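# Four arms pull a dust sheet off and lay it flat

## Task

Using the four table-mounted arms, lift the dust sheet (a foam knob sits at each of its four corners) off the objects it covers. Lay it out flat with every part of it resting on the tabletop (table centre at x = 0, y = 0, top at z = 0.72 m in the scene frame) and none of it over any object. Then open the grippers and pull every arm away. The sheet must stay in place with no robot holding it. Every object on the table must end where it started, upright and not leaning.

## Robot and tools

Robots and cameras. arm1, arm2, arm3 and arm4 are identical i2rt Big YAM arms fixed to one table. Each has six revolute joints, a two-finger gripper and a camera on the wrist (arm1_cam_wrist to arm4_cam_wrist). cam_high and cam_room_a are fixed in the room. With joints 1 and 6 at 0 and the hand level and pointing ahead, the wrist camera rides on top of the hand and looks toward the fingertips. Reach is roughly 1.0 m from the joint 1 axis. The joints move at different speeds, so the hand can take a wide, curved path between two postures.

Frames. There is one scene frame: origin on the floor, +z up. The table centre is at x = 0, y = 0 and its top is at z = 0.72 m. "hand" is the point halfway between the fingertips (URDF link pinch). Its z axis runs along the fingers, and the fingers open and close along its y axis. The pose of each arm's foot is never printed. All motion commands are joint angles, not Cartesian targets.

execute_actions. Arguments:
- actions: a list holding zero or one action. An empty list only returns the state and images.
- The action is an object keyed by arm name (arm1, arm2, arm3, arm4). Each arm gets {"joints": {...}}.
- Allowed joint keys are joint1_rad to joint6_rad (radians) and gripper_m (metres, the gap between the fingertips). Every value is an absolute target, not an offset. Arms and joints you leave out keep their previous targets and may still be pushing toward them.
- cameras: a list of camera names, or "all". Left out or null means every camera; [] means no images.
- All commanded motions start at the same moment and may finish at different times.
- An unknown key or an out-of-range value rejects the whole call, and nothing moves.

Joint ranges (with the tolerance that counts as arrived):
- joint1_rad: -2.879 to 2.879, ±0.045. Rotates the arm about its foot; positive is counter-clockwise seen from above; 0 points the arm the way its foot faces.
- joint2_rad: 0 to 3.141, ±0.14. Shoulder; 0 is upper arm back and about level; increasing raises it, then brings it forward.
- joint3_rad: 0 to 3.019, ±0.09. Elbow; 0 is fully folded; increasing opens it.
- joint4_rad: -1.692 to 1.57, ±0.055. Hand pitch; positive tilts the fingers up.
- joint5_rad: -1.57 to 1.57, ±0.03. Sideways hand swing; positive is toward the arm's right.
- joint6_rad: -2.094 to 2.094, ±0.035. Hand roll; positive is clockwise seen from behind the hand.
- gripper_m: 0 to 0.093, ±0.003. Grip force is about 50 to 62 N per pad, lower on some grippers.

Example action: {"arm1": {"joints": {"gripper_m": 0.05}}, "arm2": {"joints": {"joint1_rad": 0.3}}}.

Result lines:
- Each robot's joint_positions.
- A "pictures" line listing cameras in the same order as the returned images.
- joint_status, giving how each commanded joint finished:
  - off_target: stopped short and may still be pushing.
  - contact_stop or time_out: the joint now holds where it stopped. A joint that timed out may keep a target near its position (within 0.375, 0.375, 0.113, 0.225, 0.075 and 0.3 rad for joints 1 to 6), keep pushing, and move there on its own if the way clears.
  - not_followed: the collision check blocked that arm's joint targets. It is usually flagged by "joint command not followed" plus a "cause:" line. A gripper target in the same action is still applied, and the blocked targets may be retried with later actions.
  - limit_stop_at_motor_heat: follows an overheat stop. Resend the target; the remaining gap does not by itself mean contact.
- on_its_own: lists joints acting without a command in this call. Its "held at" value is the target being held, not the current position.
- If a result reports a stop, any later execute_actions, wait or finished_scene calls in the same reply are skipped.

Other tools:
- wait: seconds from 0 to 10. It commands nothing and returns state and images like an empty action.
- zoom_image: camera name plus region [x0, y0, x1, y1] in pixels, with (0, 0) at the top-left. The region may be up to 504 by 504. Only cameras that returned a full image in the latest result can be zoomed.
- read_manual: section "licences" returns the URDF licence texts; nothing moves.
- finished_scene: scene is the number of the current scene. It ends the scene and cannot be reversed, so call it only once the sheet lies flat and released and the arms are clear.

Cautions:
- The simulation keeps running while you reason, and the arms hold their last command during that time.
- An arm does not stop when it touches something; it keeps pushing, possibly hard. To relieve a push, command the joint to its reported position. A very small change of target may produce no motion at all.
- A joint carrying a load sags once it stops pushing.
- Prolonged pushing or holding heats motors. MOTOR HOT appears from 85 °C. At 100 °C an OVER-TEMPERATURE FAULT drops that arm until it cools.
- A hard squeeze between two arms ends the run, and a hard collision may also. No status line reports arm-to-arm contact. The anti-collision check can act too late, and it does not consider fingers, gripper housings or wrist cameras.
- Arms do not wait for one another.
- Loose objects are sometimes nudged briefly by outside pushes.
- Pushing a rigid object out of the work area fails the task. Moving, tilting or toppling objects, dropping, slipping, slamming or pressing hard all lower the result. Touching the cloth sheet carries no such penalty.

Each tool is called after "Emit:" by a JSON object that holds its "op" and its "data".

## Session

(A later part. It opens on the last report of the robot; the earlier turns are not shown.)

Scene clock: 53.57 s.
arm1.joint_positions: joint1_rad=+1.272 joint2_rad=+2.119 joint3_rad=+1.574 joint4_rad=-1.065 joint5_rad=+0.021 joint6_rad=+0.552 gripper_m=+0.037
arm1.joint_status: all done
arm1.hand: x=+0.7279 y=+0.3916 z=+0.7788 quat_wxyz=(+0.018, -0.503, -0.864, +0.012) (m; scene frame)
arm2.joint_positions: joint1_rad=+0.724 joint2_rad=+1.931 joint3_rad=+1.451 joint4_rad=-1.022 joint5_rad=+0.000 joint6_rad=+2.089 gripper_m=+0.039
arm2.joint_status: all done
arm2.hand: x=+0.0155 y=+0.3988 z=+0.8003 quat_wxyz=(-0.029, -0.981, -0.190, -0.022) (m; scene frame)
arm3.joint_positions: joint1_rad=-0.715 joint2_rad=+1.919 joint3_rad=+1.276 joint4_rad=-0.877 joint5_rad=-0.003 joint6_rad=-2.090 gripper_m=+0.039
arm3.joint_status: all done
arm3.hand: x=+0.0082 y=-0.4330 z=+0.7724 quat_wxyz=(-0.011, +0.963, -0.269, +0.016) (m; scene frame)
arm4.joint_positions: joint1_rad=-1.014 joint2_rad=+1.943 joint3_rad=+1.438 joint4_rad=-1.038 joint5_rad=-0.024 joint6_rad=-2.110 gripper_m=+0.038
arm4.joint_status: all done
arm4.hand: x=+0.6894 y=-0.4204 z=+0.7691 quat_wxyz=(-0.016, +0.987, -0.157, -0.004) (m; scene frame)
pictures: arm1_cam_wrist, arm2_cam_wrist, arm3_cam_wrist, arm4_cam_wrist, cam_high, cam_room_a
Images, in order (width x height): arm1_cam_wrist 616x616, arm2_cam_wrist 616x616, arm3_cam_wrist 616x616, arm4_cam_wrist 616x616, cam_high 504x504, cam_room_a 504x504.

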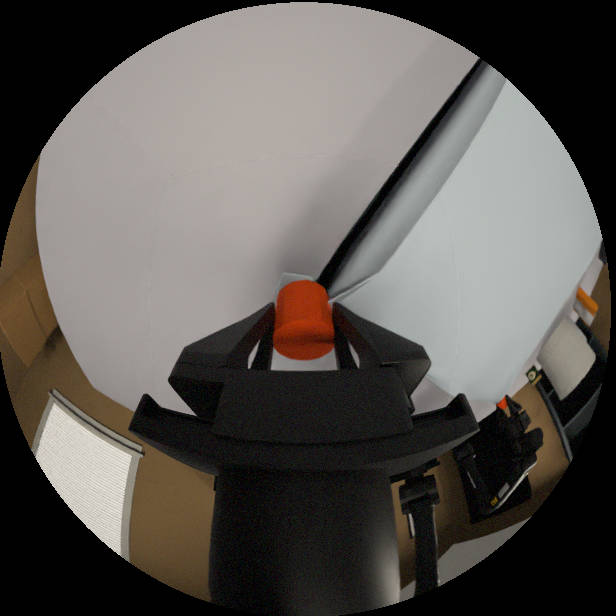

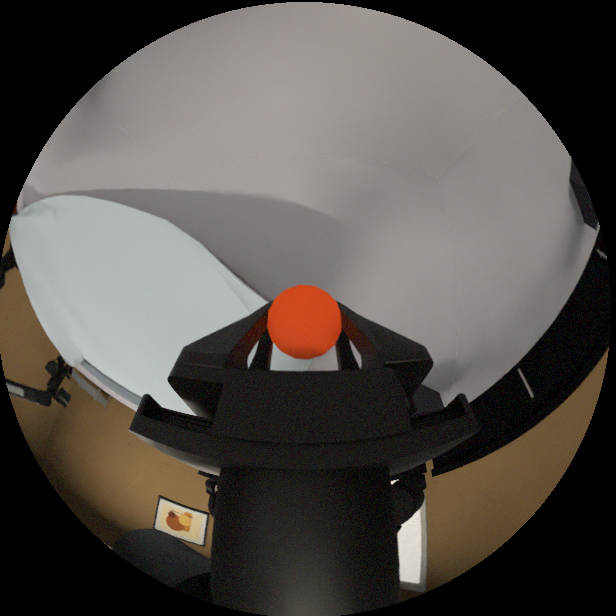

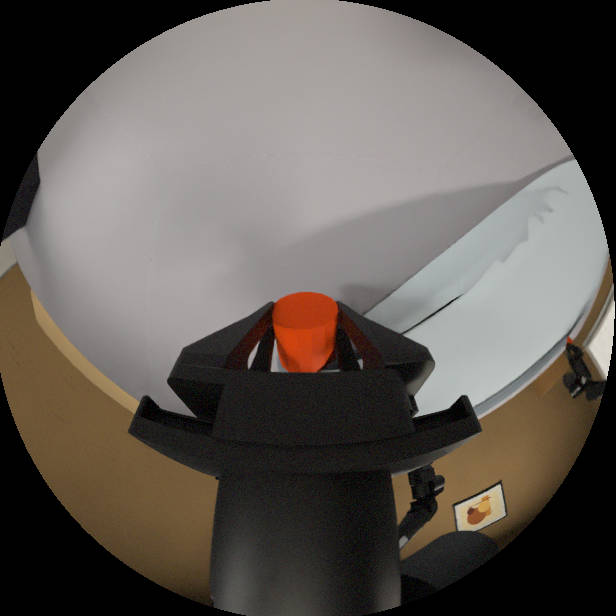

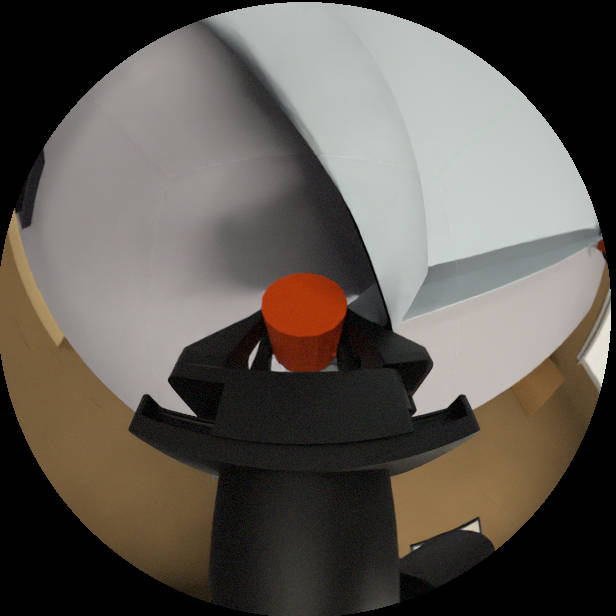

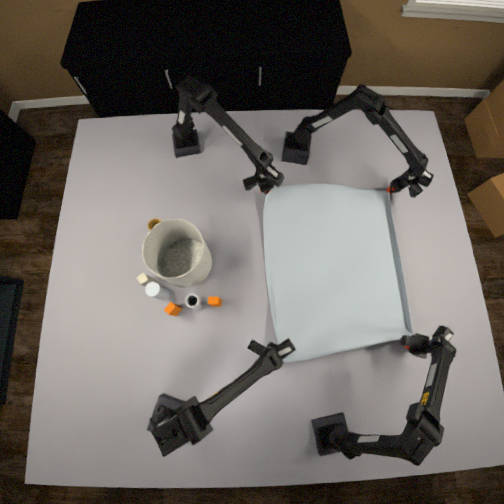

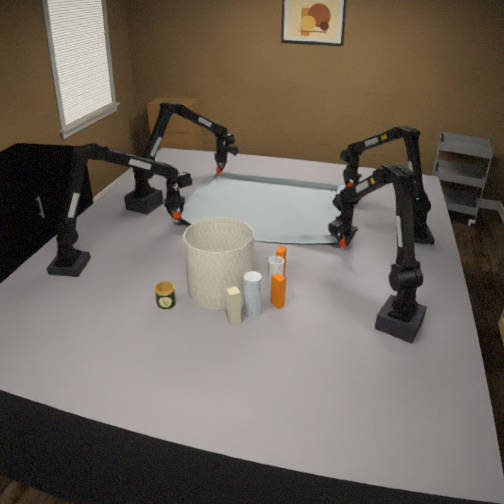

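Emit:
{"op": "execute_actions", "data": {"actions": [{"arm1":{"joints":{"joint1_rad":1.272,"gripper_m":0.09}},"arm2":{"joints":{"gripper_m":0.09,"joint2_rad":1.99}},"arm3":{"joints":{"gripper_m":0.09}},"arm4":{"joints":{"joint1_rad":-1.014,"gripper_m":0.09}}}], "cameras": []}}

Emit:
{"op": "execute_actions", "data": {"actions": [{"arm1":{"joints":{"joint2_rad":1.8,"joint4_rad":-1.35,"joint6_rad":0}},"arm2":{"joints":{"joint2_rad":1.6,"joint4_rad":-1.4}},"arm3":{"joints":{"joint2_rad":1.55,"joint4_rad":-1.27}},"arm4":{"joints":{"joint2_rad":1.62,"joint4_rad":-1.39}}}]}}

Scene clock: 55.07 s.
arm1.joint_positions: joint1_rad=+1.271 joint2_rad=+2.119 joint3_rad=+1.574 joint4_rad=-1.057 joint5_rad=+0.005 joint6_rad=+0.555 gripper_m=+0.090
arm1.joint_status: all done
arm1.hand: x=+0.7306 y=+0.3925 z=+0.7787 quat_wxyz=(+0.015, -0.505, -0.863, +0.004) (m; scene frame)
arm2.joint_positions: joint1_rad=+0.724 joint2_rad=+1.972 joint3_rad=+1.441 joint4_rad=-1.022 joint5_rad=+0.000 joint6_rad=+2.089 gripper_m=+0.090
arm2.joint_status: all done
arm2.hand: x=+0.0089 y=+0.4039 z=+0.7747 quat_wxyz=(-0.010, -0.982, -0.190, -0.006) (m; scene frame)
arm3.joint_positions: joint1_rad=-0.715 joint2_rad=+1.919 joint3_rad=+1.269 joint4_rad=-0.877 joint5_rad=-0.002 joint6_rad=-2.090 gripper_m=+0.090
arm3.joint_status: all done
arm3.hand: x=+0.0053 y=-0.4348 z=+0.7702 quat_wxyz=(-0.008, +0.963, -0.269, +0.014) (m; scene frame)
arm4.joint_positions: joint1_rad=-1.011 joint2_rad=+1.944 joint3_rad=+1.437 joint4_rad=-1.038 joint5_rad=-0.002 joint6_rad=-2.094 gripper_m=+0.090
arm4.joint_status: all done
arm4.hand: x=+0.6905 y=-0.4228 z=+0.7683 quat_wxyz=(-0.008, +0.986, -0.164, +0.003) (m; scene frame)
pictures: none
No camera images: the call's "cameras" was empty. Leave "cameras" out to get every camera's image.

Scene clock: 56.63 s.
arm1.joint_positions: joint1_rad=+1.271 joint2_rad=+1.782 joint3_rad=+1.574 joint4_rad=-1.335 joint5_rad=+0.005 joint6_rad=+0.016 gripper_m=+0.090
arm1.joint_status: all done
arm1.hand: x=+0.6885 y=+0.4162 z=+0.9664 quat_wxyz=(-0.014, -0.256, -0.966, +0.007) (m; scene frame)
arm2.joint_positions: joint1_rad=+0.724 joint2_rad=+1.590 joint3_rad=+1.432 joint4_rad=-1.384 joint5_rad=+0.000 joint6_rad=+2.089 gripper_m=+0.090
arm2.joint_status: all done
arm2.hand: x=-0.0577 y=+0.4578 z=+0.9629 quat_wxyz=(-0.015, -0.982, -0.190, -0.009) (m; scene frame)
arm3.joint_positions: joint1_rad=-0.715 joint2_rad=+1.541 joint3_rad=+1.259 joint4_rad=-1.258 joint5_rad=-0.002 joint6_rad=-2.090 gripper_m=+0.090
arm3.joint_status: all done
arm3.hand: x=-0.0607 y=-0.4694 z=+0.9434 quat_wxyz=(-0.003, +0.963, -0.270, +0.009) (m; scene frame)
arm4.joint_positions: joint1_rad=-1.011 joint2_rad=+1.625 joint3_rad=+1.423 joint4_rad=-1.381 joint5_rad=-0.002 joint6_rad=-2.093 gripper_m=+0.090
arm4.joint_status: all done
arm4.hand: x=+0.6299 y=-0.4762 z=+0.9245 quat_wxyz=(+0.006, +0.986, -0.165, -0.009) (m; scene frame)
pictures: arm1_cam_wrist, arm2_cam_wrist, arm3_cam_wrist, arm4_cam_wrist, cam_high, cam_room_a
Images, in order (width x height): arm1_cam_wrist 616x616, arm2_cam_wrist 616x616, arm3_cam_wrist 616x616, arm4_cam_wrist 616x616, cam_high 504x504, cam_room_a 504x504.

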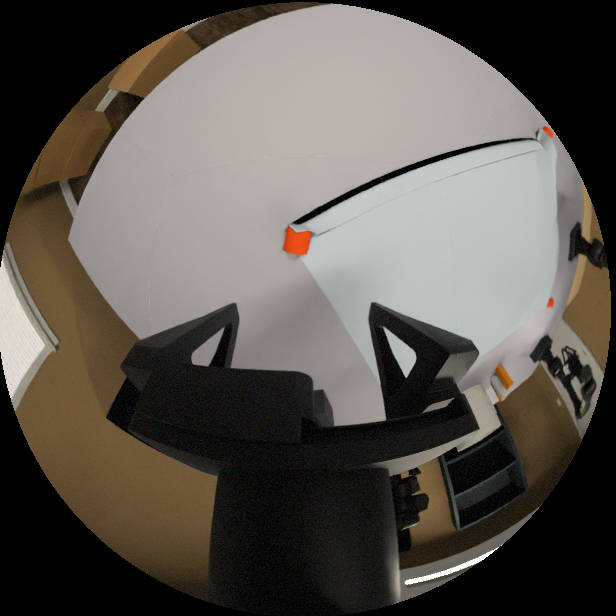

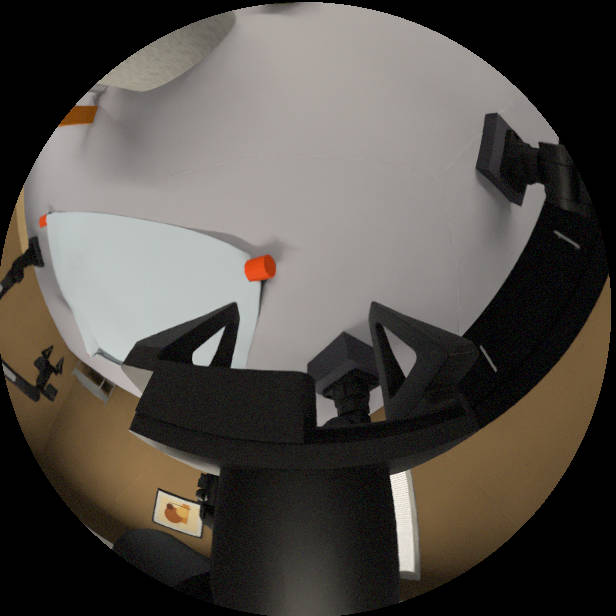

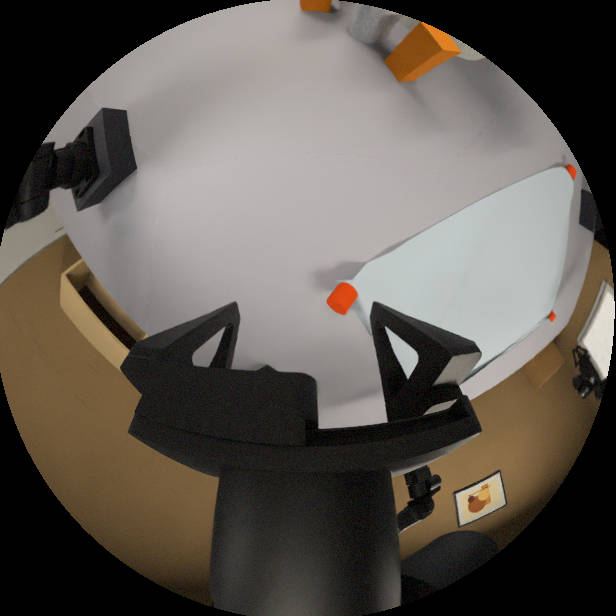

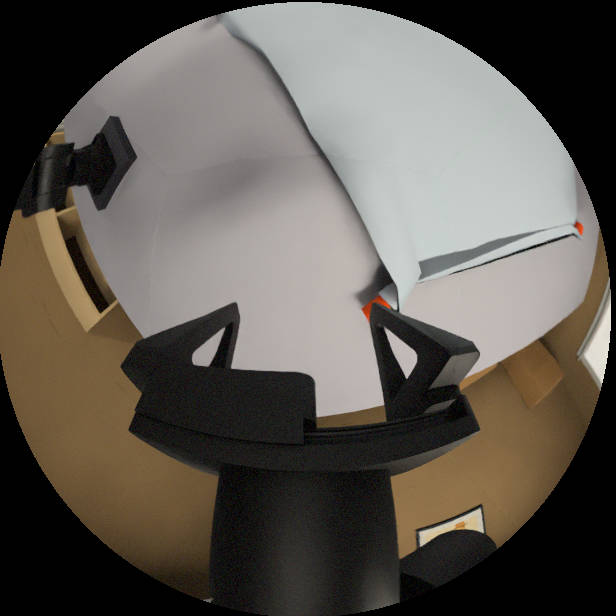

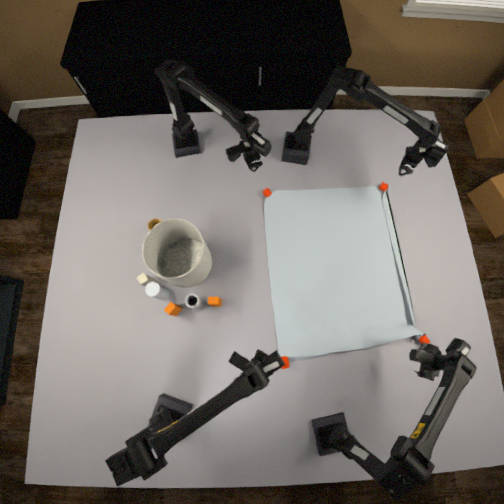

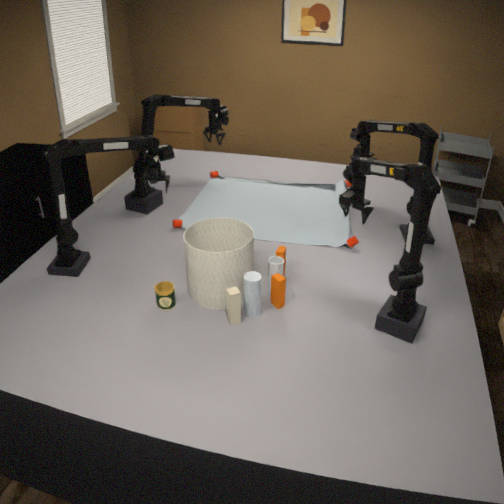

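Emit:
{"op": "execute_actions", "data": {"actions": [{"arm1":{"joints":{"joint1_rad":1.305,"joint2_rad":1.89,"joint3_rad":1.38,"joint4_rad":-1.03}},"arm2":{"joints":{"joint1_rad":0.4,"joint2_rad":0.8,"joint6_rad":0}},"arm3":{"joints":{"joint1_rad":-0.4,"joint2_rad":0.8,"joint6_rad":0}},"arm4":{"joints":{"joint1_rad":-1.073,"joint2_rad":2.04,"joint3_rad":1.9,"joint4_rad":-1.38,"joint6_rad":0}}}], "cameras": ["cam_high","arm4_cam_wrist","arm1_cam_wrist"]}}

Scene clock: 60.40 s.
arm1.joint_positions: joint1_rad=+1.302 joint2_rad=+1.906 joint3_rad=+1.362 joint4_rad=-1.047 joint5_rad=+0.004 joint6_rad=+0.015 gripper_m=+0.090
arm1.joint_status: all done
arm1.hand: x=+0.6828 y=+0.4383 z=+0.8266 quat_wxyz=(+0.010, -0.241, -0.971, +0.001) (m; scene frame)
arm2.joint_positions: joint1_rad=+0.393 joint2_rad=+0.799 joint3_rad=+1.432 joint4_rad=-1.384 joint5_rad=+0.000 joint6_rad=+0.010 gripper_m=+0.090
arm2.joint_status: all done
arm2.hand: x=-0.2768 y=+0.5110 z=+1.2677 quat_wxyz=(-0.352, -0.443, -0.802, +0.192) (m; scene frame)
arm3.joint_positions: joint1_rad=-0.396 joint2_rad=+0.799 joint3_rad=+1.259 joint4_rad=-1.258 joint5_rad=-0.002 joint6_rad=-0.011 gripper_m=+0.090
arm3.joint_status: all done
arm3.hand: x=-0.2372 y=-0.4492 z=+1.2281 quat_wxyz=(-0.340, +0.378, -0.849, -0.144) (m; scene frame)
arm4.joint_positions: joint1_rad=-1.070 joint2_rad=+2.069 joint3_rad=+1.852 joint4_rad=-1.381 joint5_rad=-0.002 joint6_rad=-0.015 gripper_m=+0.090
arm4.joint_status: all done
arm4.hand: x=+0.7637 y=-0.4078 z=+0.8435 quat_wxyz=(+0.018, +0.331, -0.944, +0.003) (m; scene frame)
pictures: arm1_cam_wrist, arm4_cam_wrist, cam_high
Images, in order (width x height): arm1_cam_wrist 616x616, arm4_cam_wrist 616x616, cam_high 504x504.

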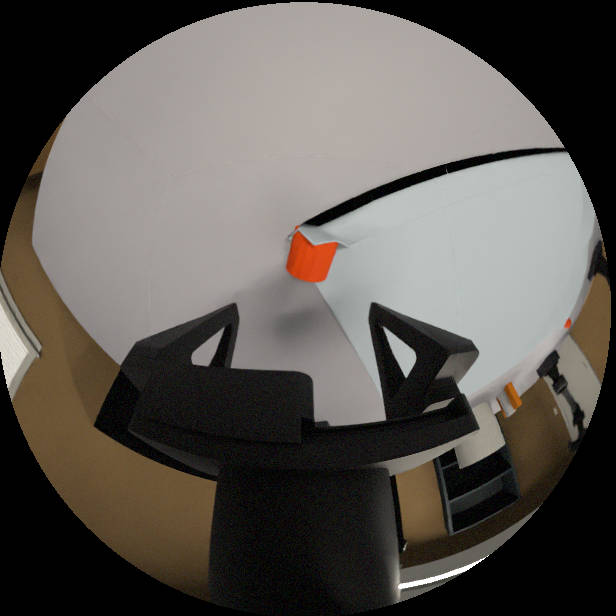

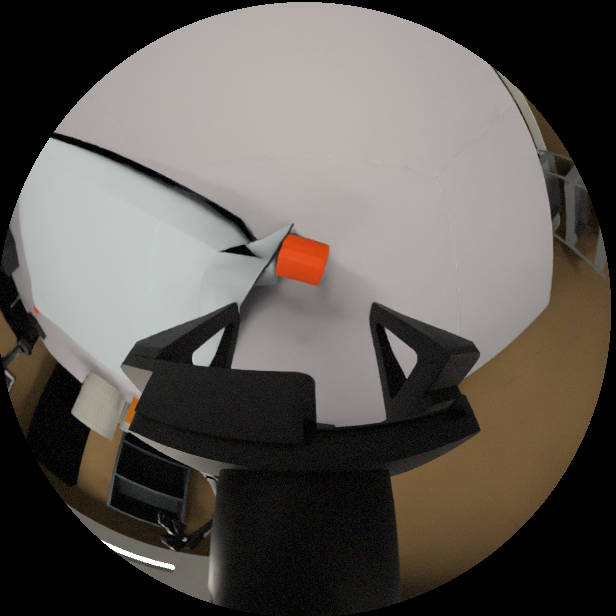

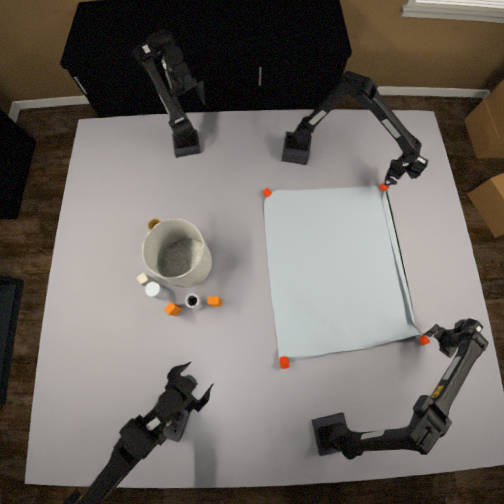

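Emit:
{"op": "execute_actions", "data": {"actions": [{"arm1":{"joints":{"joint1_rad":1.295,"joint2_rad":1.7,"joint3_rad":0.9,"joint4_rad":-0.17,"joint6_rad":0.2}},"arm4":{"joints":{"joint6_rad":1.8}}}], "cameras": []}}

Emit:
{"op": "execute_actions", "data": {"actions": [{"arm1":{"joints":{"joint2_rad":1.86,"joint3_rad":0.89,"joint4_rad":-0.01}},"arm4":{"joints":{"joint2_rad":2.15,"joint3_rad":1.75,"joint4_rad":-1.14}}}], "cameras": ["arm4_cam_wrist","arm1_cam_wrist"]}}

Scene clock: 64.90 s.
arm1.joint_positions: joint1_rad=+1.302 joint2_rad=+1.692 joint3_rad=+0.890 joint4_rad=-0.194 joint5_rad=+0.004 joint6_rad=+0.185 gripper_m=+0.090
arm1.joint_status: all done
arm1.hand: x=+0.6845 y=+0.4374 z=+0.8213 quat_wxyz=(-0.281, -0.309, -0.907, +0.044) (m; scene frame)
arm2.joint_positions: joint1_rad=+0.393 joint2_rad=+0.799 joint3_rad=+1.432 joint4_rad=-1.384 joint5_rad=+0.000 joint6_rad=+0.010 gripper_m=+0.090
arm2.joint_status: not commanded
arm2.hand: x=-0.2768 y=+0.5110 z=+1.2677 quat_wxyz=(-0.352, -0.443, -0.802, +0.192) (m; scene frame)
arm3.joint_positions: joint1_rad=-0.396 joint2_rad=+0.799 joint3_rad=+1.259 joint4_rad=-1.258 joint5_rad=-0.002 joint6_rad=-0.011 gripper_m=+0.090
arm3.joint_status: not commanded
arm3.hand: x=-0.2372 y=-0.4492 z=+1.2281 quat_wxyz=(-0.340, +0.378, -0.849, -0.145) (m; scene frame)
arm4.joint_positions: joint1_rad=-1.070 joint2_rad=+2.069 joint3_rad=+1.852 joint4_rad=-1.381 joint5_rad=-0.002 joint6_rad=+1.785 gripper_m=+0.090
arm4.joint_status: all done
arm4.hand: x=+0.7637 y=-0.4078 z=+0.8435 quat_wxyz=(+0.008, -0.534, -0.846, +0.016) (m; scene frame)
pictures: none
No camera images: the call's "cameras" was empty. Leave "cameras" out to get every camera's image.

Scene clock: 65.90 s.
arm1.joint_positions: joint1_rad=+1.302 joint2_rad=+1.864 joint3_rad=+0.883 joint4_rad=-0.033 joint5_rad=+0.004 joint6_rad=+0.185 gripper_m=+0.090
arm1.joint_status: all done
arm1.hand: x=+0.6881 y=+0.4354 z=+0.7511 quat_wxyz=(-0.272, -0.310, -0.910, +0.042) (m; scene frame)
arm2.joint_positions: joint1_rad=+0.393 joint2_rad=+0.799 joint3_rad=+1.432 joint4_rad=-1.384 joint5_rad=+0.000 joint6_rad=+0.010 gripper_m=+0.090
arm2.joint_status: not commanded
arm2.hand: x=-0.2768 y=+0.5110 z=+1.2677 quat_wxyz=(-0.352, -0.443, -0.802, +0.192) (m; scene frame)
arm3.joint_positions: joint1_rad=-0.396 joint2_rad=+0.799 joint3_rad=+1.259 joint4_rad=-1.258 joint5_rad=-0.002 joint6_rad=-0.011 gripper_m=+0.090
arm3.joint_status: not commanded
arm3.hand: x=-0.2372 y=-0.4492 z=+1.2281 quat_wxyz=(-0.340, +0.378, -0.849, -0.145) (m; scene frame)
arm4.joint_positions: joint1_rad=-1.070 joint2_rad=+2.155 joint3_rad=+1.741 joint4_rad=-1.151 joint5_rad=-0.002 joint6_rad=+1.787 gripper_m=+0.090
arm4.joint_status: all done
arm4.hand: x=+0.7705 y=-0.4024 z=+0.7499 quat_wxyz=(+0.002, -0.534, -0.845, +0.001) (m; scene frame)
pictures: arm1_cam_wrist, arm4_cam_wrist
Images, in order (width x height): arm1_cam_wrist 616x616, arm4_cam_wrist 616x616.

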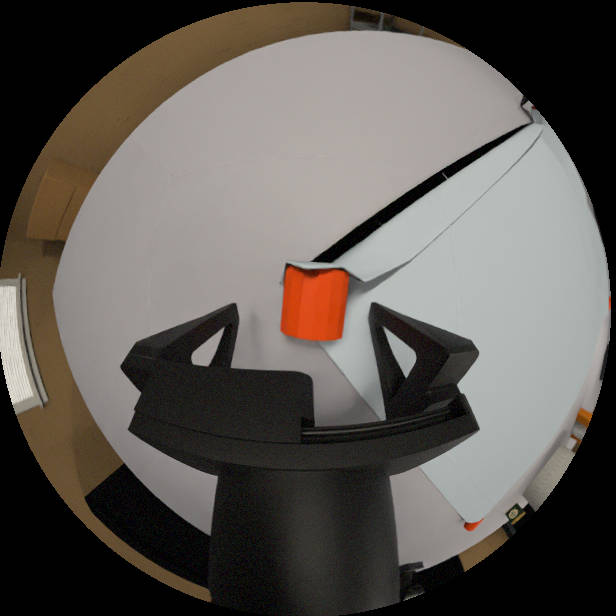

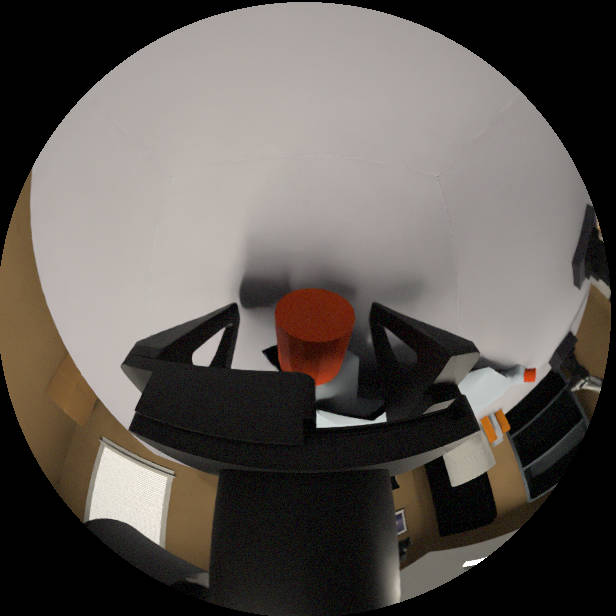

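Emit:
{"op": "execute_actions", "data": {"actions": [{"arm1":{"joints":{"gripper_m":0.025}},"arm4":{"joints":{"gripper_m":0.025}}}], "cameras": []}}

Emit:
{"op": "execute_actions", "data": {"actions": [{"arm1":{"joints":{"joint2_rad":1.85,"joint3_rad":1.35,"joint4_rad":-0.95}},"arm4":{"joints":{"joint1_rad":-0.99,"joint5_rad":0.45,"joint2_rad":2.1}}}], "cameras": []}}

Emit:
{"op": "execute_actions", "data": {"actions": [{"arm1":{"joints":{"joint1_rad":1.361,"joint2_rad":2.27,"joint3_rad":1.97,"joint4_rad":-1.54}},"arm4":{"joints":{"joint1_rad":-0.9,"joint5_rad":0.9,"joint2_rad":2.15}}}]}}

Scene clock: 67.50 s.
arm1.joint_positions: joint1_rad=+1.302 joint2_rad=+1.864 joint3_rad=+0.883 joint4_rad=-0.033 joint5_rad=+0.004 joint6_rad=+0.186 gripper_m=+0.038
arm1.joint_status: gripper_m off_target (ended at +0.038, target +0.025)
arm1.hand: x=+0.6881 y=+0.4354 z=+0.7511 quat_wxyz=(-0.272, -0.311, -0.910, +0.042) (m; scene frame)
arm2.joint_positions: joint1_rad=+0.393 joint2_rad=+0.799 joint3_rad=+1.432 joint4_rad=-1.384 joint5_rad=+0.000 joint6_rad=+0.010 gripper_m=+0.090
arm2.joint_status: not commanded
arm2.hand: x=-0.2768 y=+0.5110 z=+1.2677 quat_wxyz=(-0.352, -0.443, -0.802, +0.192) (m; scene frame)
arm3.joint_positions: joint1_rad=-0.396 joint2_rad=+0.799 joint3_rad=+1.259 joint4_rad=-1.258 joint5_rad=-0.002 joint6_rad=-0.011 gripper_m=+0.090
arm3.joint_status: not commanded
arm3.hand: x=-0.2372 y=-0.4492 z=+1.2281 quat_wxyz=(-0.340, +0.378, -0.849, -0.145) (m; scene frame)
arm4.joint_positions: joint1_rad=-1.070 joint2_rad=+2.155 joint3_rad=+1.741 joint4_rad=-1.151 joint5_rad=-0.002 joint6_rad=+1.787 gripper_m=+0.038
arm4.joint_status: gripper_m off_target (ended at +0.038, target +0.025)
arm4.hand: x=+0.7705 y=-0.4024 z=+0.7499 quat_wxyz=(+0.002, -0.534, -0.845, +0.001) (m; scene frame)
pictures: none
No camera images: the call's "cameras" was empty. Leave "cameras" out to get every camera's image.

Scene clock: 69.00 s.
arm1.joint_positions: joint1_rad=+1.302 joint2_rad=+1.862 joint3_rad=+1.319 joint4_rad=-0.934 joint5_rad=+0.004 joint6_rad=+0.186 gripper_m=+0.038
arm1.joint_status: all done
arm1.hand: x=+0.6942 y=+0.4323 z=+0.8353 quat_wxyz=(-0.046, -0.323, -0.945, +0.010) (m; scene frame)
arm2.joint_positions: joint1_rad=+0.393 joint2_rad=+0.799 joint3_rad=+1.432 joint4_rad=-1.384 joint5_rad=+0.000 joint6_rad=+0.010 gripper_m=+0.090
arm2.joint_status: not commanded
arm2.hand: x=-0.2768 y=+0.5110 z=+1.2677 quat_wxyz=(-0.352, -0.443, -0.802, +0.192) (m; scene frame)
arm3.joint_positions: joint1_rad=-0.396 joint2_rad=+0.799 joint3_rad=+1.259 joint4_rad=-1.258 joint5_rad=-0.002 joint6_rad=-0.011 gripper_m=+0.090
arm3.joint_status: not commanded
arm3.hand: x=-0.2372 y=-0.4492 z=+1.2281 quat_wxyz=(-0.340, +0.378, -0.849, -0.145) (m; scene frame)
arm4.joint_positions: joint1_rad=-0.985 joint2_rad=+2.127 joint3_rad=+1.741 joint4_rad=-1.151 joint5_rad=+0.446 joint6_rad=+1.787 gripper_m=+0.038
arm4.joint_status: all done
arm4.hand: x=+0.7882 y=-0.4141 z=+0.7836 quat_wxyz=(-0.213, -0.488, -0.844, +0.055) (m; scene frame)
pictures: none
No camera images: the call's "cameras" was empty. Leave "cameras" out to get every camera's image.

Scene clock: 70.53 s.
arm1.joint_positions: joint1_rad=+1.363 joint2_rad=+2.284 joint3_rad=+1.935 joint4_rad=-1.523 joint5_rad=+0.004 joint6_rad=+0.186 gripper_m=+0.038
arm1.joint_status: all done
arm1.hand: x=+0.7646 y=+0.4376 z=+0.8109 quat_wxyz=(+0.149, -0.291, -0.945, -0.014) (m; scene frame)
arm2.joint_positions: joint1_rad=+0.393 joint2_rad=+0.799 joint3_rad=+1.432 joint4_rad=-1.384 joint5_rad=+0.000 joint6_rad=+0.010 gripper_m=+0.090
arm2.joint_status: not commanded
arm2.hand: x=-0.2768 y=+0.5110 z=+1.2677 quat_wxyz=(-0.352, -0.443, -0.802, +0.192) (m; scene frame)
arm3.joint_positions: joint1_rad=-0.396 joint2_rad=+0.799 joint3_rad=+1.259 joint4_rad=-1.258 joint5_rad=-0.002 joint6_rad=-0.011 gripper_m=+0.090
arm3.joint_status: not commanded
arm3.hand: x=-0.2372 y=-0.4492 z=+1.2281 quat_wxyz=(-0.340, +0.378, -0.849, -0.145) (m; scene frame)
arm4.joint_positions: joint1_rad=-0.893 joint2_rad=+2.149 joint3_rad=+1.741 joint4_rad=-1.149 joint5_rad=+0.896 joint6_rad=+1.788 gripper_m=+0.038
arm4.joint_status: all done
arm4.hand: x=+0.7947 y=-0.4097 z=+0.8179 quat_wxyz=(-0.417, -0.414, -0.801, +0.108) (m; scene frame)
pictures: arm1_cam_wrist, arm2_cam_wrist, arm3_cam_wrist, arm4_cam_wrist, cam_high, cam_room_a
Images, in order (width x height): arm1_cam_wrist 616x616, arm2_cam_wrist 616x616, arm3_cam_wrist 616x616, arm4_cam_wrist 616x616, cam_high 504x504, cam_room_a 504x504.

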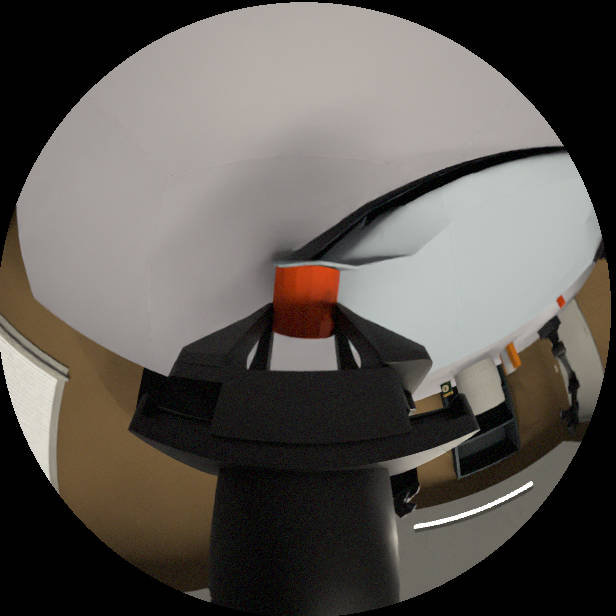

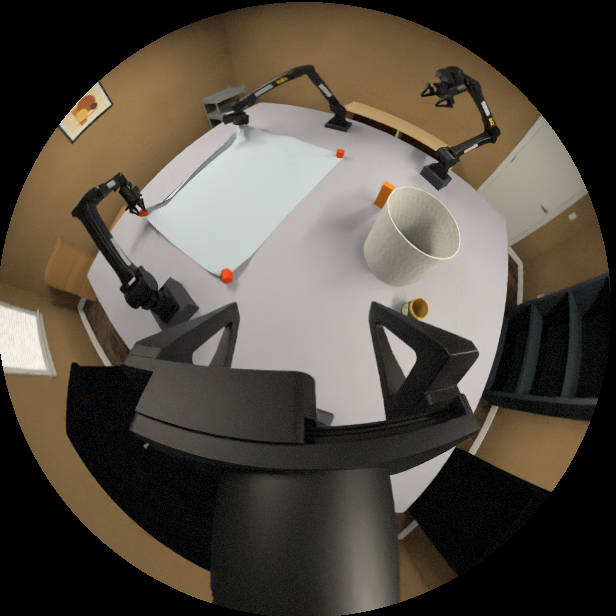

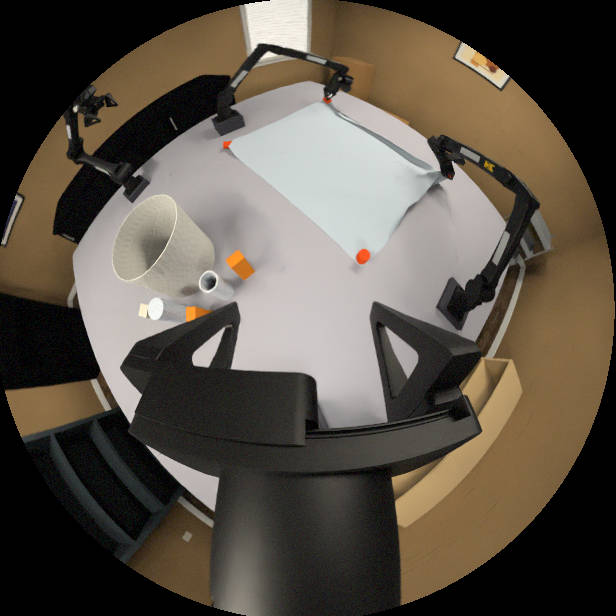

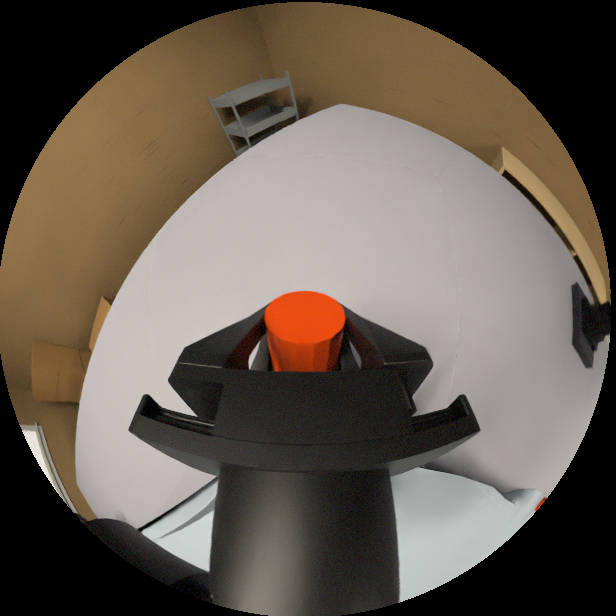

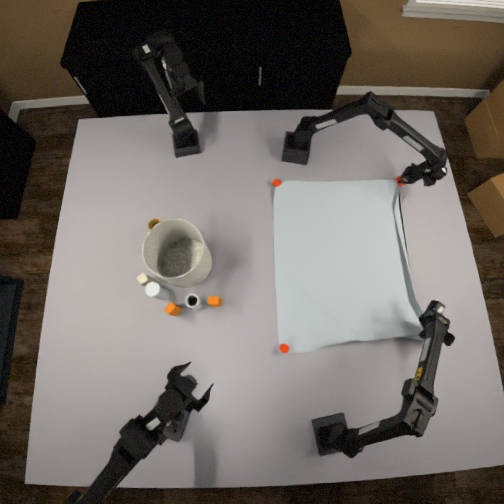

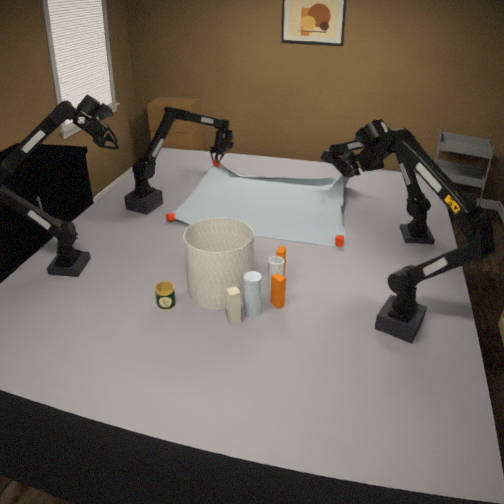

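Emit:
{"op": "execute_actions", "data": {"actions": [{"arm1":{"joints":{"joint6_rad":1.5,"joint4_rad":-1.4,"joint3_rad":1.8,"joint2_rad":2.24}},"arm4":{"joints":{"joint2_rad":2.21,"joint4_rad":-1.08}}}], "cameras": ["arm1_cam_wrist","cam_high"]}}

Emit:
{"op": "execute_actions", "data": {"actions": [{"arm1":{"joints":{"gripper_m":0.09}},"arm4":{"joints":{"gripper_m":0.09}}}], "cameras": []}}

Emit:
{"op": "execute_actions", "data": {"actions": [{"arm1":{"joints":{"joint2_rad":1.85,"joint4_rad":-1.55}},"arm4":{"joints":{"joint2_rad":1.8,"joint4_rad":-1.5}}}]}}

Scene clock: 73.53 s.
arm1.joint_positions: joint1_rad=+1.363 joint2_rad=+2.264 joint3_rad=+1.794 joint4_rad=-1.414 joint5_rad=+0.004 joint6_rad=+1.480 gripper_m=+0.038
arm1.joint_status: all done
arm1.hand: x=+0.7409 y=+0.4479 z=+0.7757 quat_wxyz=(+0.132, -0.801, -0.578, +0.082) (m; scene frame)
arm2.joint_positions: joint1_rad=+0.393 joint2_rad=+0.799 joint3_rad=+1.432 joint4_rad=-1.384 joint5_rad=+0.000 joint6_rad=+0.010 gripper_m=+0.090
arm2.joint_status: not commanded
arm2.hand: x=-0.2768 y=+0.5110 z=+1.2677 quat_wxyz=(-0.352, -0.443, -0.802, +0.192) (m; scene frame)
arm3.joint_positions: joint1_rad=-0.396 joint2_rad=+0.799 joint3_rad=+1.259 joint4_rad=-1.258 joint5_rad=-0.002 joint6_rad=-0.011 gripper_m=+0.090
arm3.joint_status: not commanded
arm3.hand: x=-0.2372 y=-0.4492 z=+1.2281 quat_wxyz=(-0.340, +0.378, -0.849, -0.145) (m; scene frame)
arm4.joint_positions: joint1_rad=-0.893 joint2_rad=+2.220 joint3_rad=+1.741 joint4_rad=-1.091 joint5_rad=+0.897 joint6_rad=+1.788 gripper_m=+0.038
arm4.joint_status: all done
arm4.hand: x=+0.7980 y=-0.4061 z=+0.7742 quat_wxyz=(-0.417, -0.412, -0.802, +0.114) (m; scene frame)
pictures: arm1_cam_wrist, cam_high
Images, in order (width x height): arm1_cam_wrist 616x616, cam_high 504x504.

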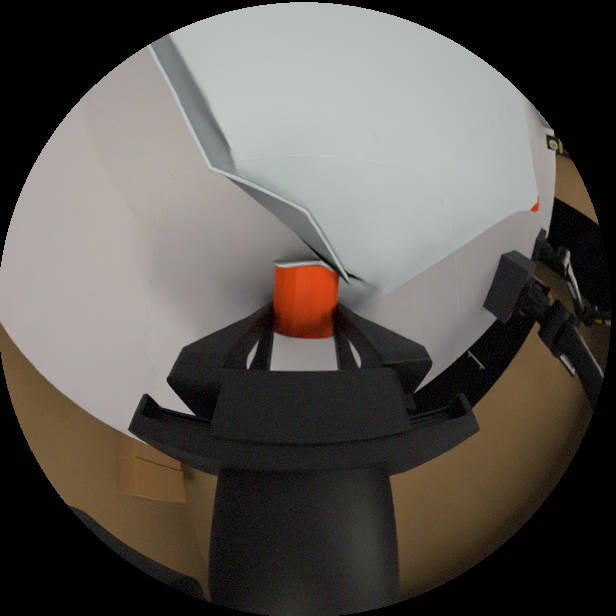

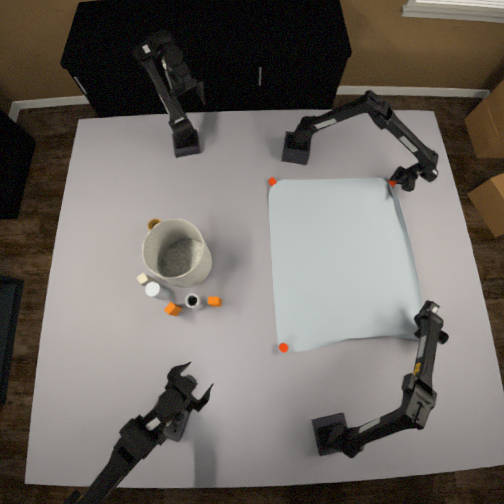

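Scene clock: 74.17 s.
arm1.joint_positions: joint1_rad=+1.363 joint2_rad=+2.264 joint3_rad=+1.794 joint4_rad=-1.414 joint5_rad=+0.003 joint6_rad=+1.485 gripper_m=+0.090
arm1.joint_status: all done
arm1.hand: x=+0.7409 y=+0.4479 z=+0.7757 quat_wxyz=(+0.132, -0.802, -0.576, +0.082) (m; scene frame)
arm2.joint_positions: joint1_rad=+0.393 joint2_rad=+0.799 joint3_rad=+1.432 joint4_rad=-1.384 joint5_rad=+0.000 joint6_rad=+0.010 gripper_m=+0.090
arm2.joint_status: not commanded
arm2.hand: x=-0.2768 y=+0.5110 z=+1.2677 quat_wxyz=(-0.352, -0.443, -0.802, +0.192) (m; scene frame)
arm3.joint_positions: joint1_rad=-0.396 joint2_rad=+0.799 joint3_rad=+1.259 joint4_rad=-1.258 joint5_rad=-0.002 joint6_rad=-0.011 gripper_m=+0.090
arm3.joint_status: not commanded
arm3.hand: x=-0.2372 y=-0.4492 z=+1.2281 quat_wxyz=(-0.340, +0.378, -0.849, -0.145) (m; scene frame)
arm4.joint_positions: joint1_rad=-0.893 joint2_rad=+2.220 joint3_rad=+1.741 joint4_rad=-1.091 joint5_rad=+0.897 joint6_rad=+1.788 gripper_m=+0.090
arm4.joint_status: all done
arm4.hand: x=+0.7980 y=-0.4061 z=+0.7742 quat_wxyz=(-0.417, -0.412, -0.802, +0.114) (m; scene frame)
pictures: none
No camera images: the call's "cameras" was empty. Leave "cameras" out to get every camera's image.

Scene clock: 75.80 s.
arm1.joint_positions: joint1_rad=+1.363 joint2_rad=+1.837 joint3_rad=+1.785 joint4_rad=-1.537 joint5_rad=+0.003 joint6_rad=+1.486 gripper_m=+0.090
arm1.joint_status: all done
arm1.hand: x=+0.7254 y=+0.4553 z=+1.0163 quat_wxyz=(+0.006, -0.813, -0.583, +0.007) (m; scene frame)
arm2.joint_positions: joint1_rad=+0.393 joint2_rad=+0.799 joint3_rad=+1.432 joint4_rad=-1.384 joint5_rad=+0.000 joint6_rad=+0.010 gripper_m=+0.090
arm2.joint_status: not commanded
arm2.hand: x=-0.2768 y=+0.5110 z=+1.2677 quat_wxyz=(-0.352, -0.443, -0.802, +0.192) (m; scene frame)
arm3.joint_positions: joint1_rad=-0.396 joint2_rad=+0.799 joint3_rad=+1.259 joint4_rad=-1.258 joint5_rad=-0.002 joint6_rad=-0.011 gripper_m=+0.090
arm3.joint_status: not commanded
arm3.hand: x=-0.2372 y=-0.4492 z=+1.2281 quat_wxyz=(-0.340, +0.378, -0.849, -0.145) (m; scene frame)
arm4.joint_positions: joint1_rad=-0.893 joint2_rad=+1.815 joint3_rad=+1.734 joint4_rad=-1.491 joint5_rad=+0.901 joint6_rad=+1.788 gripper_m=+0.090
arm4.joint_status: all done
arm4.hand: x=+0.7437 y=-0.4679 z=+1.0109 quat_wxyz=(-0.418, -0.411, -0.802, +0.115) (m; scene frame)
pictures: arm1_cam_wrist, arm2_cam_wrist, arm3_cam_wrist, arm4_cam_wrist, cam_high, cam_room_a
Images, in order (width x height): arm1_cam_wrist 616x616, arm2_cam_wrist 616x616, arm3_cam_wrist 616x616, arm4_cam_wrist 616x616, cam_high 504x504, cam_room_a 504x504.

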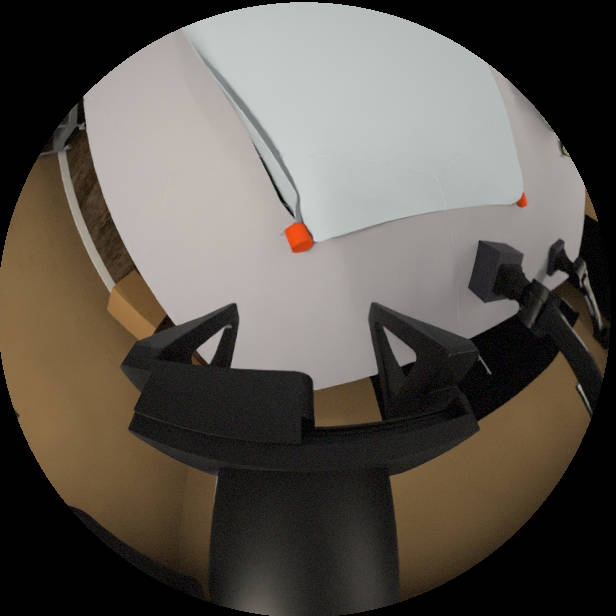

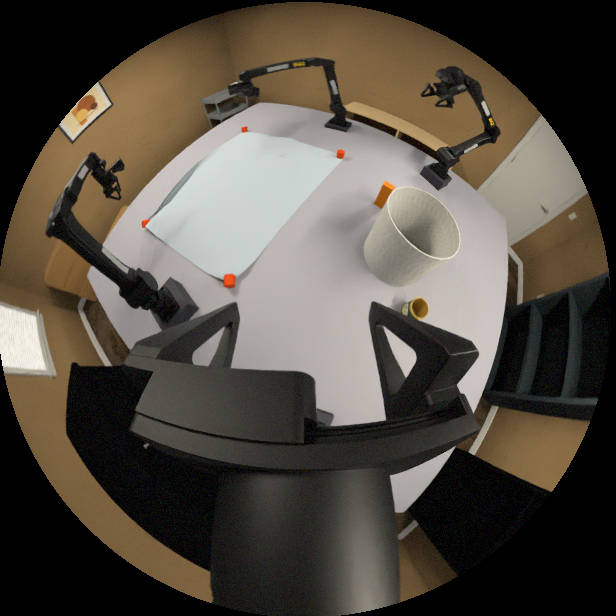

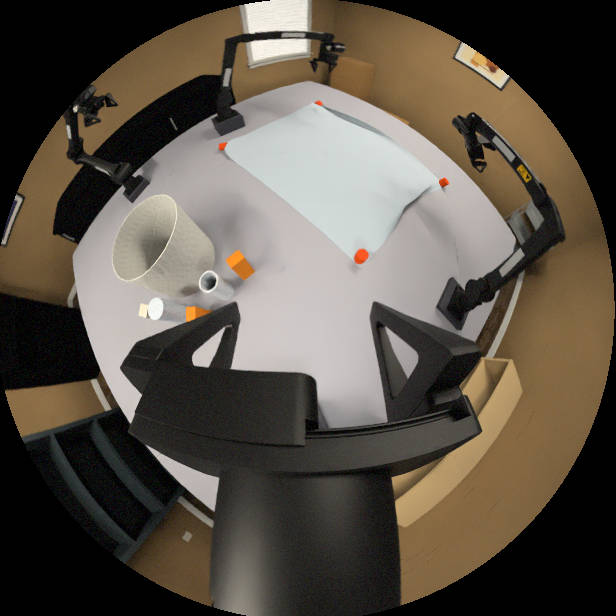

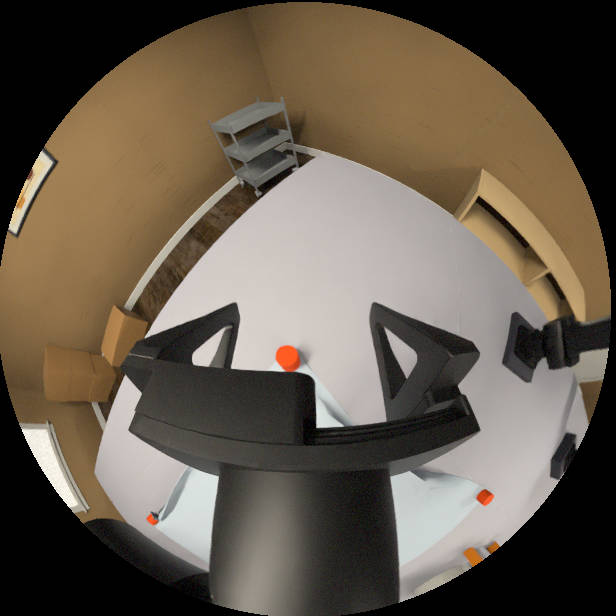

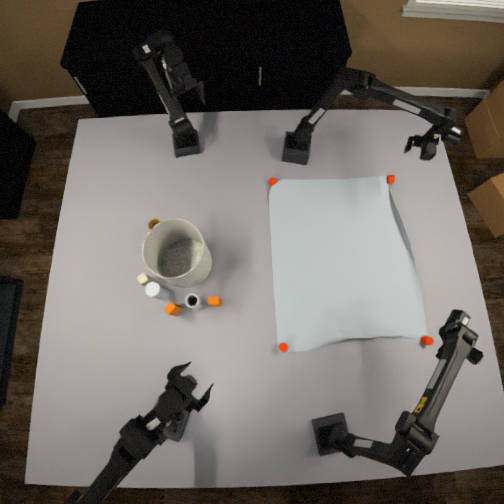

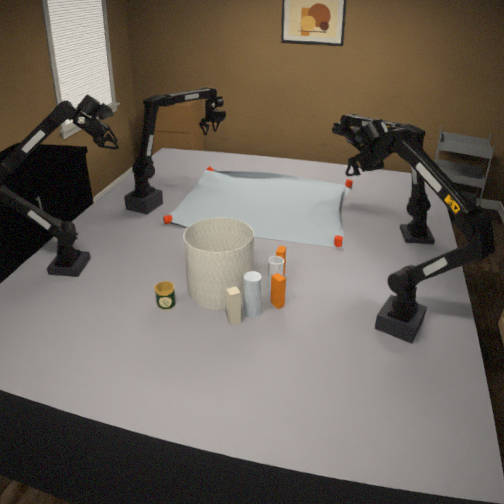

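Emit:
{"op": "execute_actions", "data": {"actions": [{"arm1":{"joints":{"joint1_rad":1.385,"joint2_rad":1.95,"joint3_rad":1.47,"joint4_rad":-1.07,"joint6_rad":1.15}},"arm4":{"joints":{"joint2_rad":0.9,"joint3_rad":1.4,"joint5_rad":0,"joint6_rad":0}}}], "cameras": ["arm1_cam_wrist"]}}

Emit:
{"op": "execute_actions", "data": {"actions": [{"arm1":{"joints":{"joint2_rad":2.09,"joint3_rad":1.46,"joint4_rad":-0.9}}}], "cameras": ["arm1_cam_wrist"]}}

Scene clock: 79.20 s.
arm1.joint_positions: joint1_rad=+1.378 joint2_rad=+1.969 joint3_rad=+1.452 joint4_rad=-1.086 joint5_rad=+0.003 joint6_rad=+1.165 gripper_m=+0.090
arm1.joint_status: all done
arm1.hand: x=+0.7209 y=+0.4663 z=+0.8226 quat_wxyz=(+0.014, -0.703, -0.711, +0.009) (m; scene frame)
arm2.joint_positions: joint1_rad=+0.393 joint2_rad=+0.799 joint3_rad=+1.432 joint4_rad=-1.384 joint5_rad=+0.000 joint6_rad=+0.010 gripper_m=+0.090
arm2.joint_status: not commanded
arm2.hand: x=-0.2768 y=+0.5110 z=+1.2677 quat_wxyz=(-0.352, -0.443, -0.802, +0.192) (m; scene frame)
arm3.joint_positions: joint1_rad=-0.396 joint2_rad=+0.799 joint3_rad=+1.259 joint4_rad=-1.258 joint5_rad=-0.002 joint6_rad=-0.011 gripper_m=+0.090
arm3.joint_status: not commanded
arm3.hand: x=-0.2372 y=-0.4492 z=+1.2281 quat_wxyz=(-0.340, +0.378, -0.849, -0.145) (m; scene frame)
arm4.joint_positions: joint1_rad=-0.893 joint2_rad=+0.901 joint3_rad=+1.394 joint4_rad=-1.493 joint5_rad=+0.003 joint6_rad=+0.014 gripper_m=+0.090
arm4.joint_status: all done
arm4.hand: x=+0.4778 y=-0.5630 z=+1.1869 quat_wxyz=(-0.252, +0.383, -0.881, -0.114) (m; scene frame)
pictures: arm1_cam_wrist
Images, in order (width x height): arm1_cam_wrist 616x616.

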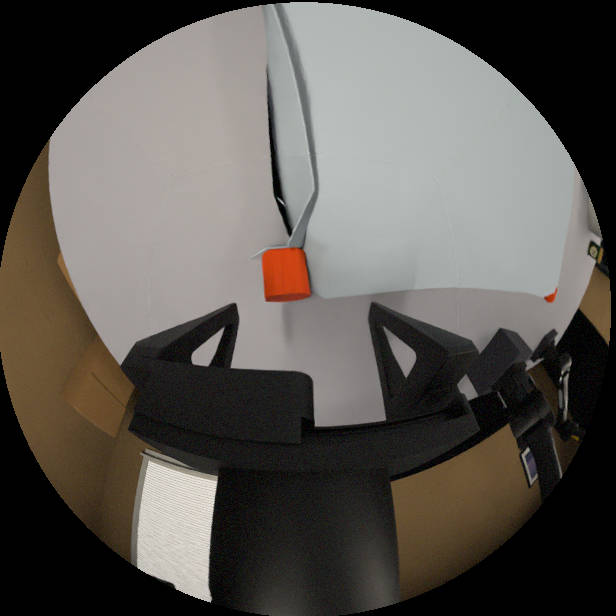

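Scene clock: 80.40 s.
arm1.joint_positions: joint1_rad=+1.378 joint2_rad=+2.092 joint3_rad=+1.452 joint4_rad=-0.916 joint5_rad=+0.003 joint6_rad=+1.165 gripper_m=+0.090
arm1.joint_status: all done
arm1.hand: x=+0.7429 y=+0.4569 z=+0.7549 quat_wxyz=(-0.008, -0.703, -0.711, +0.000) (m; scene frame)
arm2.joint_positions: joint1_rad=+0.393 joint2_rad=+0.799 joint3_rad=+1.432 joint4_rad=-1.384 joint5_rad=+0.000 joint6_rad=+0.010 gripper_m=+0.090
arm2.joint_status: not commanded
arm2.hand: x=-0.2768 y=+0.5110 z=+1.2677 quat_wxyz=(-0.352, -0.443, -0.802, +0.192) (m; scene frame)
arm3.joint_positions: joint1_rad=-0.396 joint2_rad=+0.799 joint3_rad=+1.259 joint4_rad=-1.258 joint5_rad=-0.002 joint6_rad=-0.011 gripper_m=+0.090
arm3.joint_status: not commanded
arm3.hand: x=-0.2372 y=-0.4492 z=+1.2281 quat_wxyz=(-0.340, +0.378, -0.849, -0.145) (m; scene frame)
arm4.joint_positions: joint1_rad=-0.893 joint2_rad=+0.901 joint3_rad=+1.394 joint4_rad=-1.493 joint5_rad=+0.003 joint6_rad=+0.014 gripper_m=+0.090
arm4.joint_status: not commanded
arm4.hand: x=+0.4778 y=-0.5630 z=+1.1869 quat_wxyz=(-0.252, +0.383, -0.881, -0.114) (m; scene frame)
pictures: arm1_cam_wrist
Images, in order (width x height): arm1_cam_wrist 616x616.

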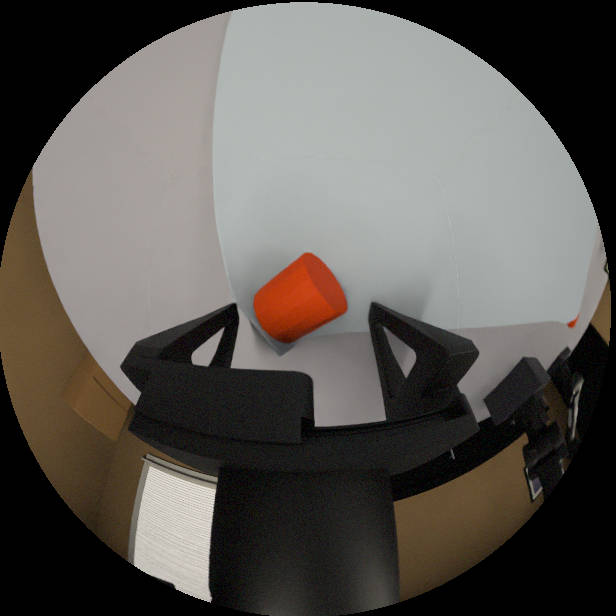

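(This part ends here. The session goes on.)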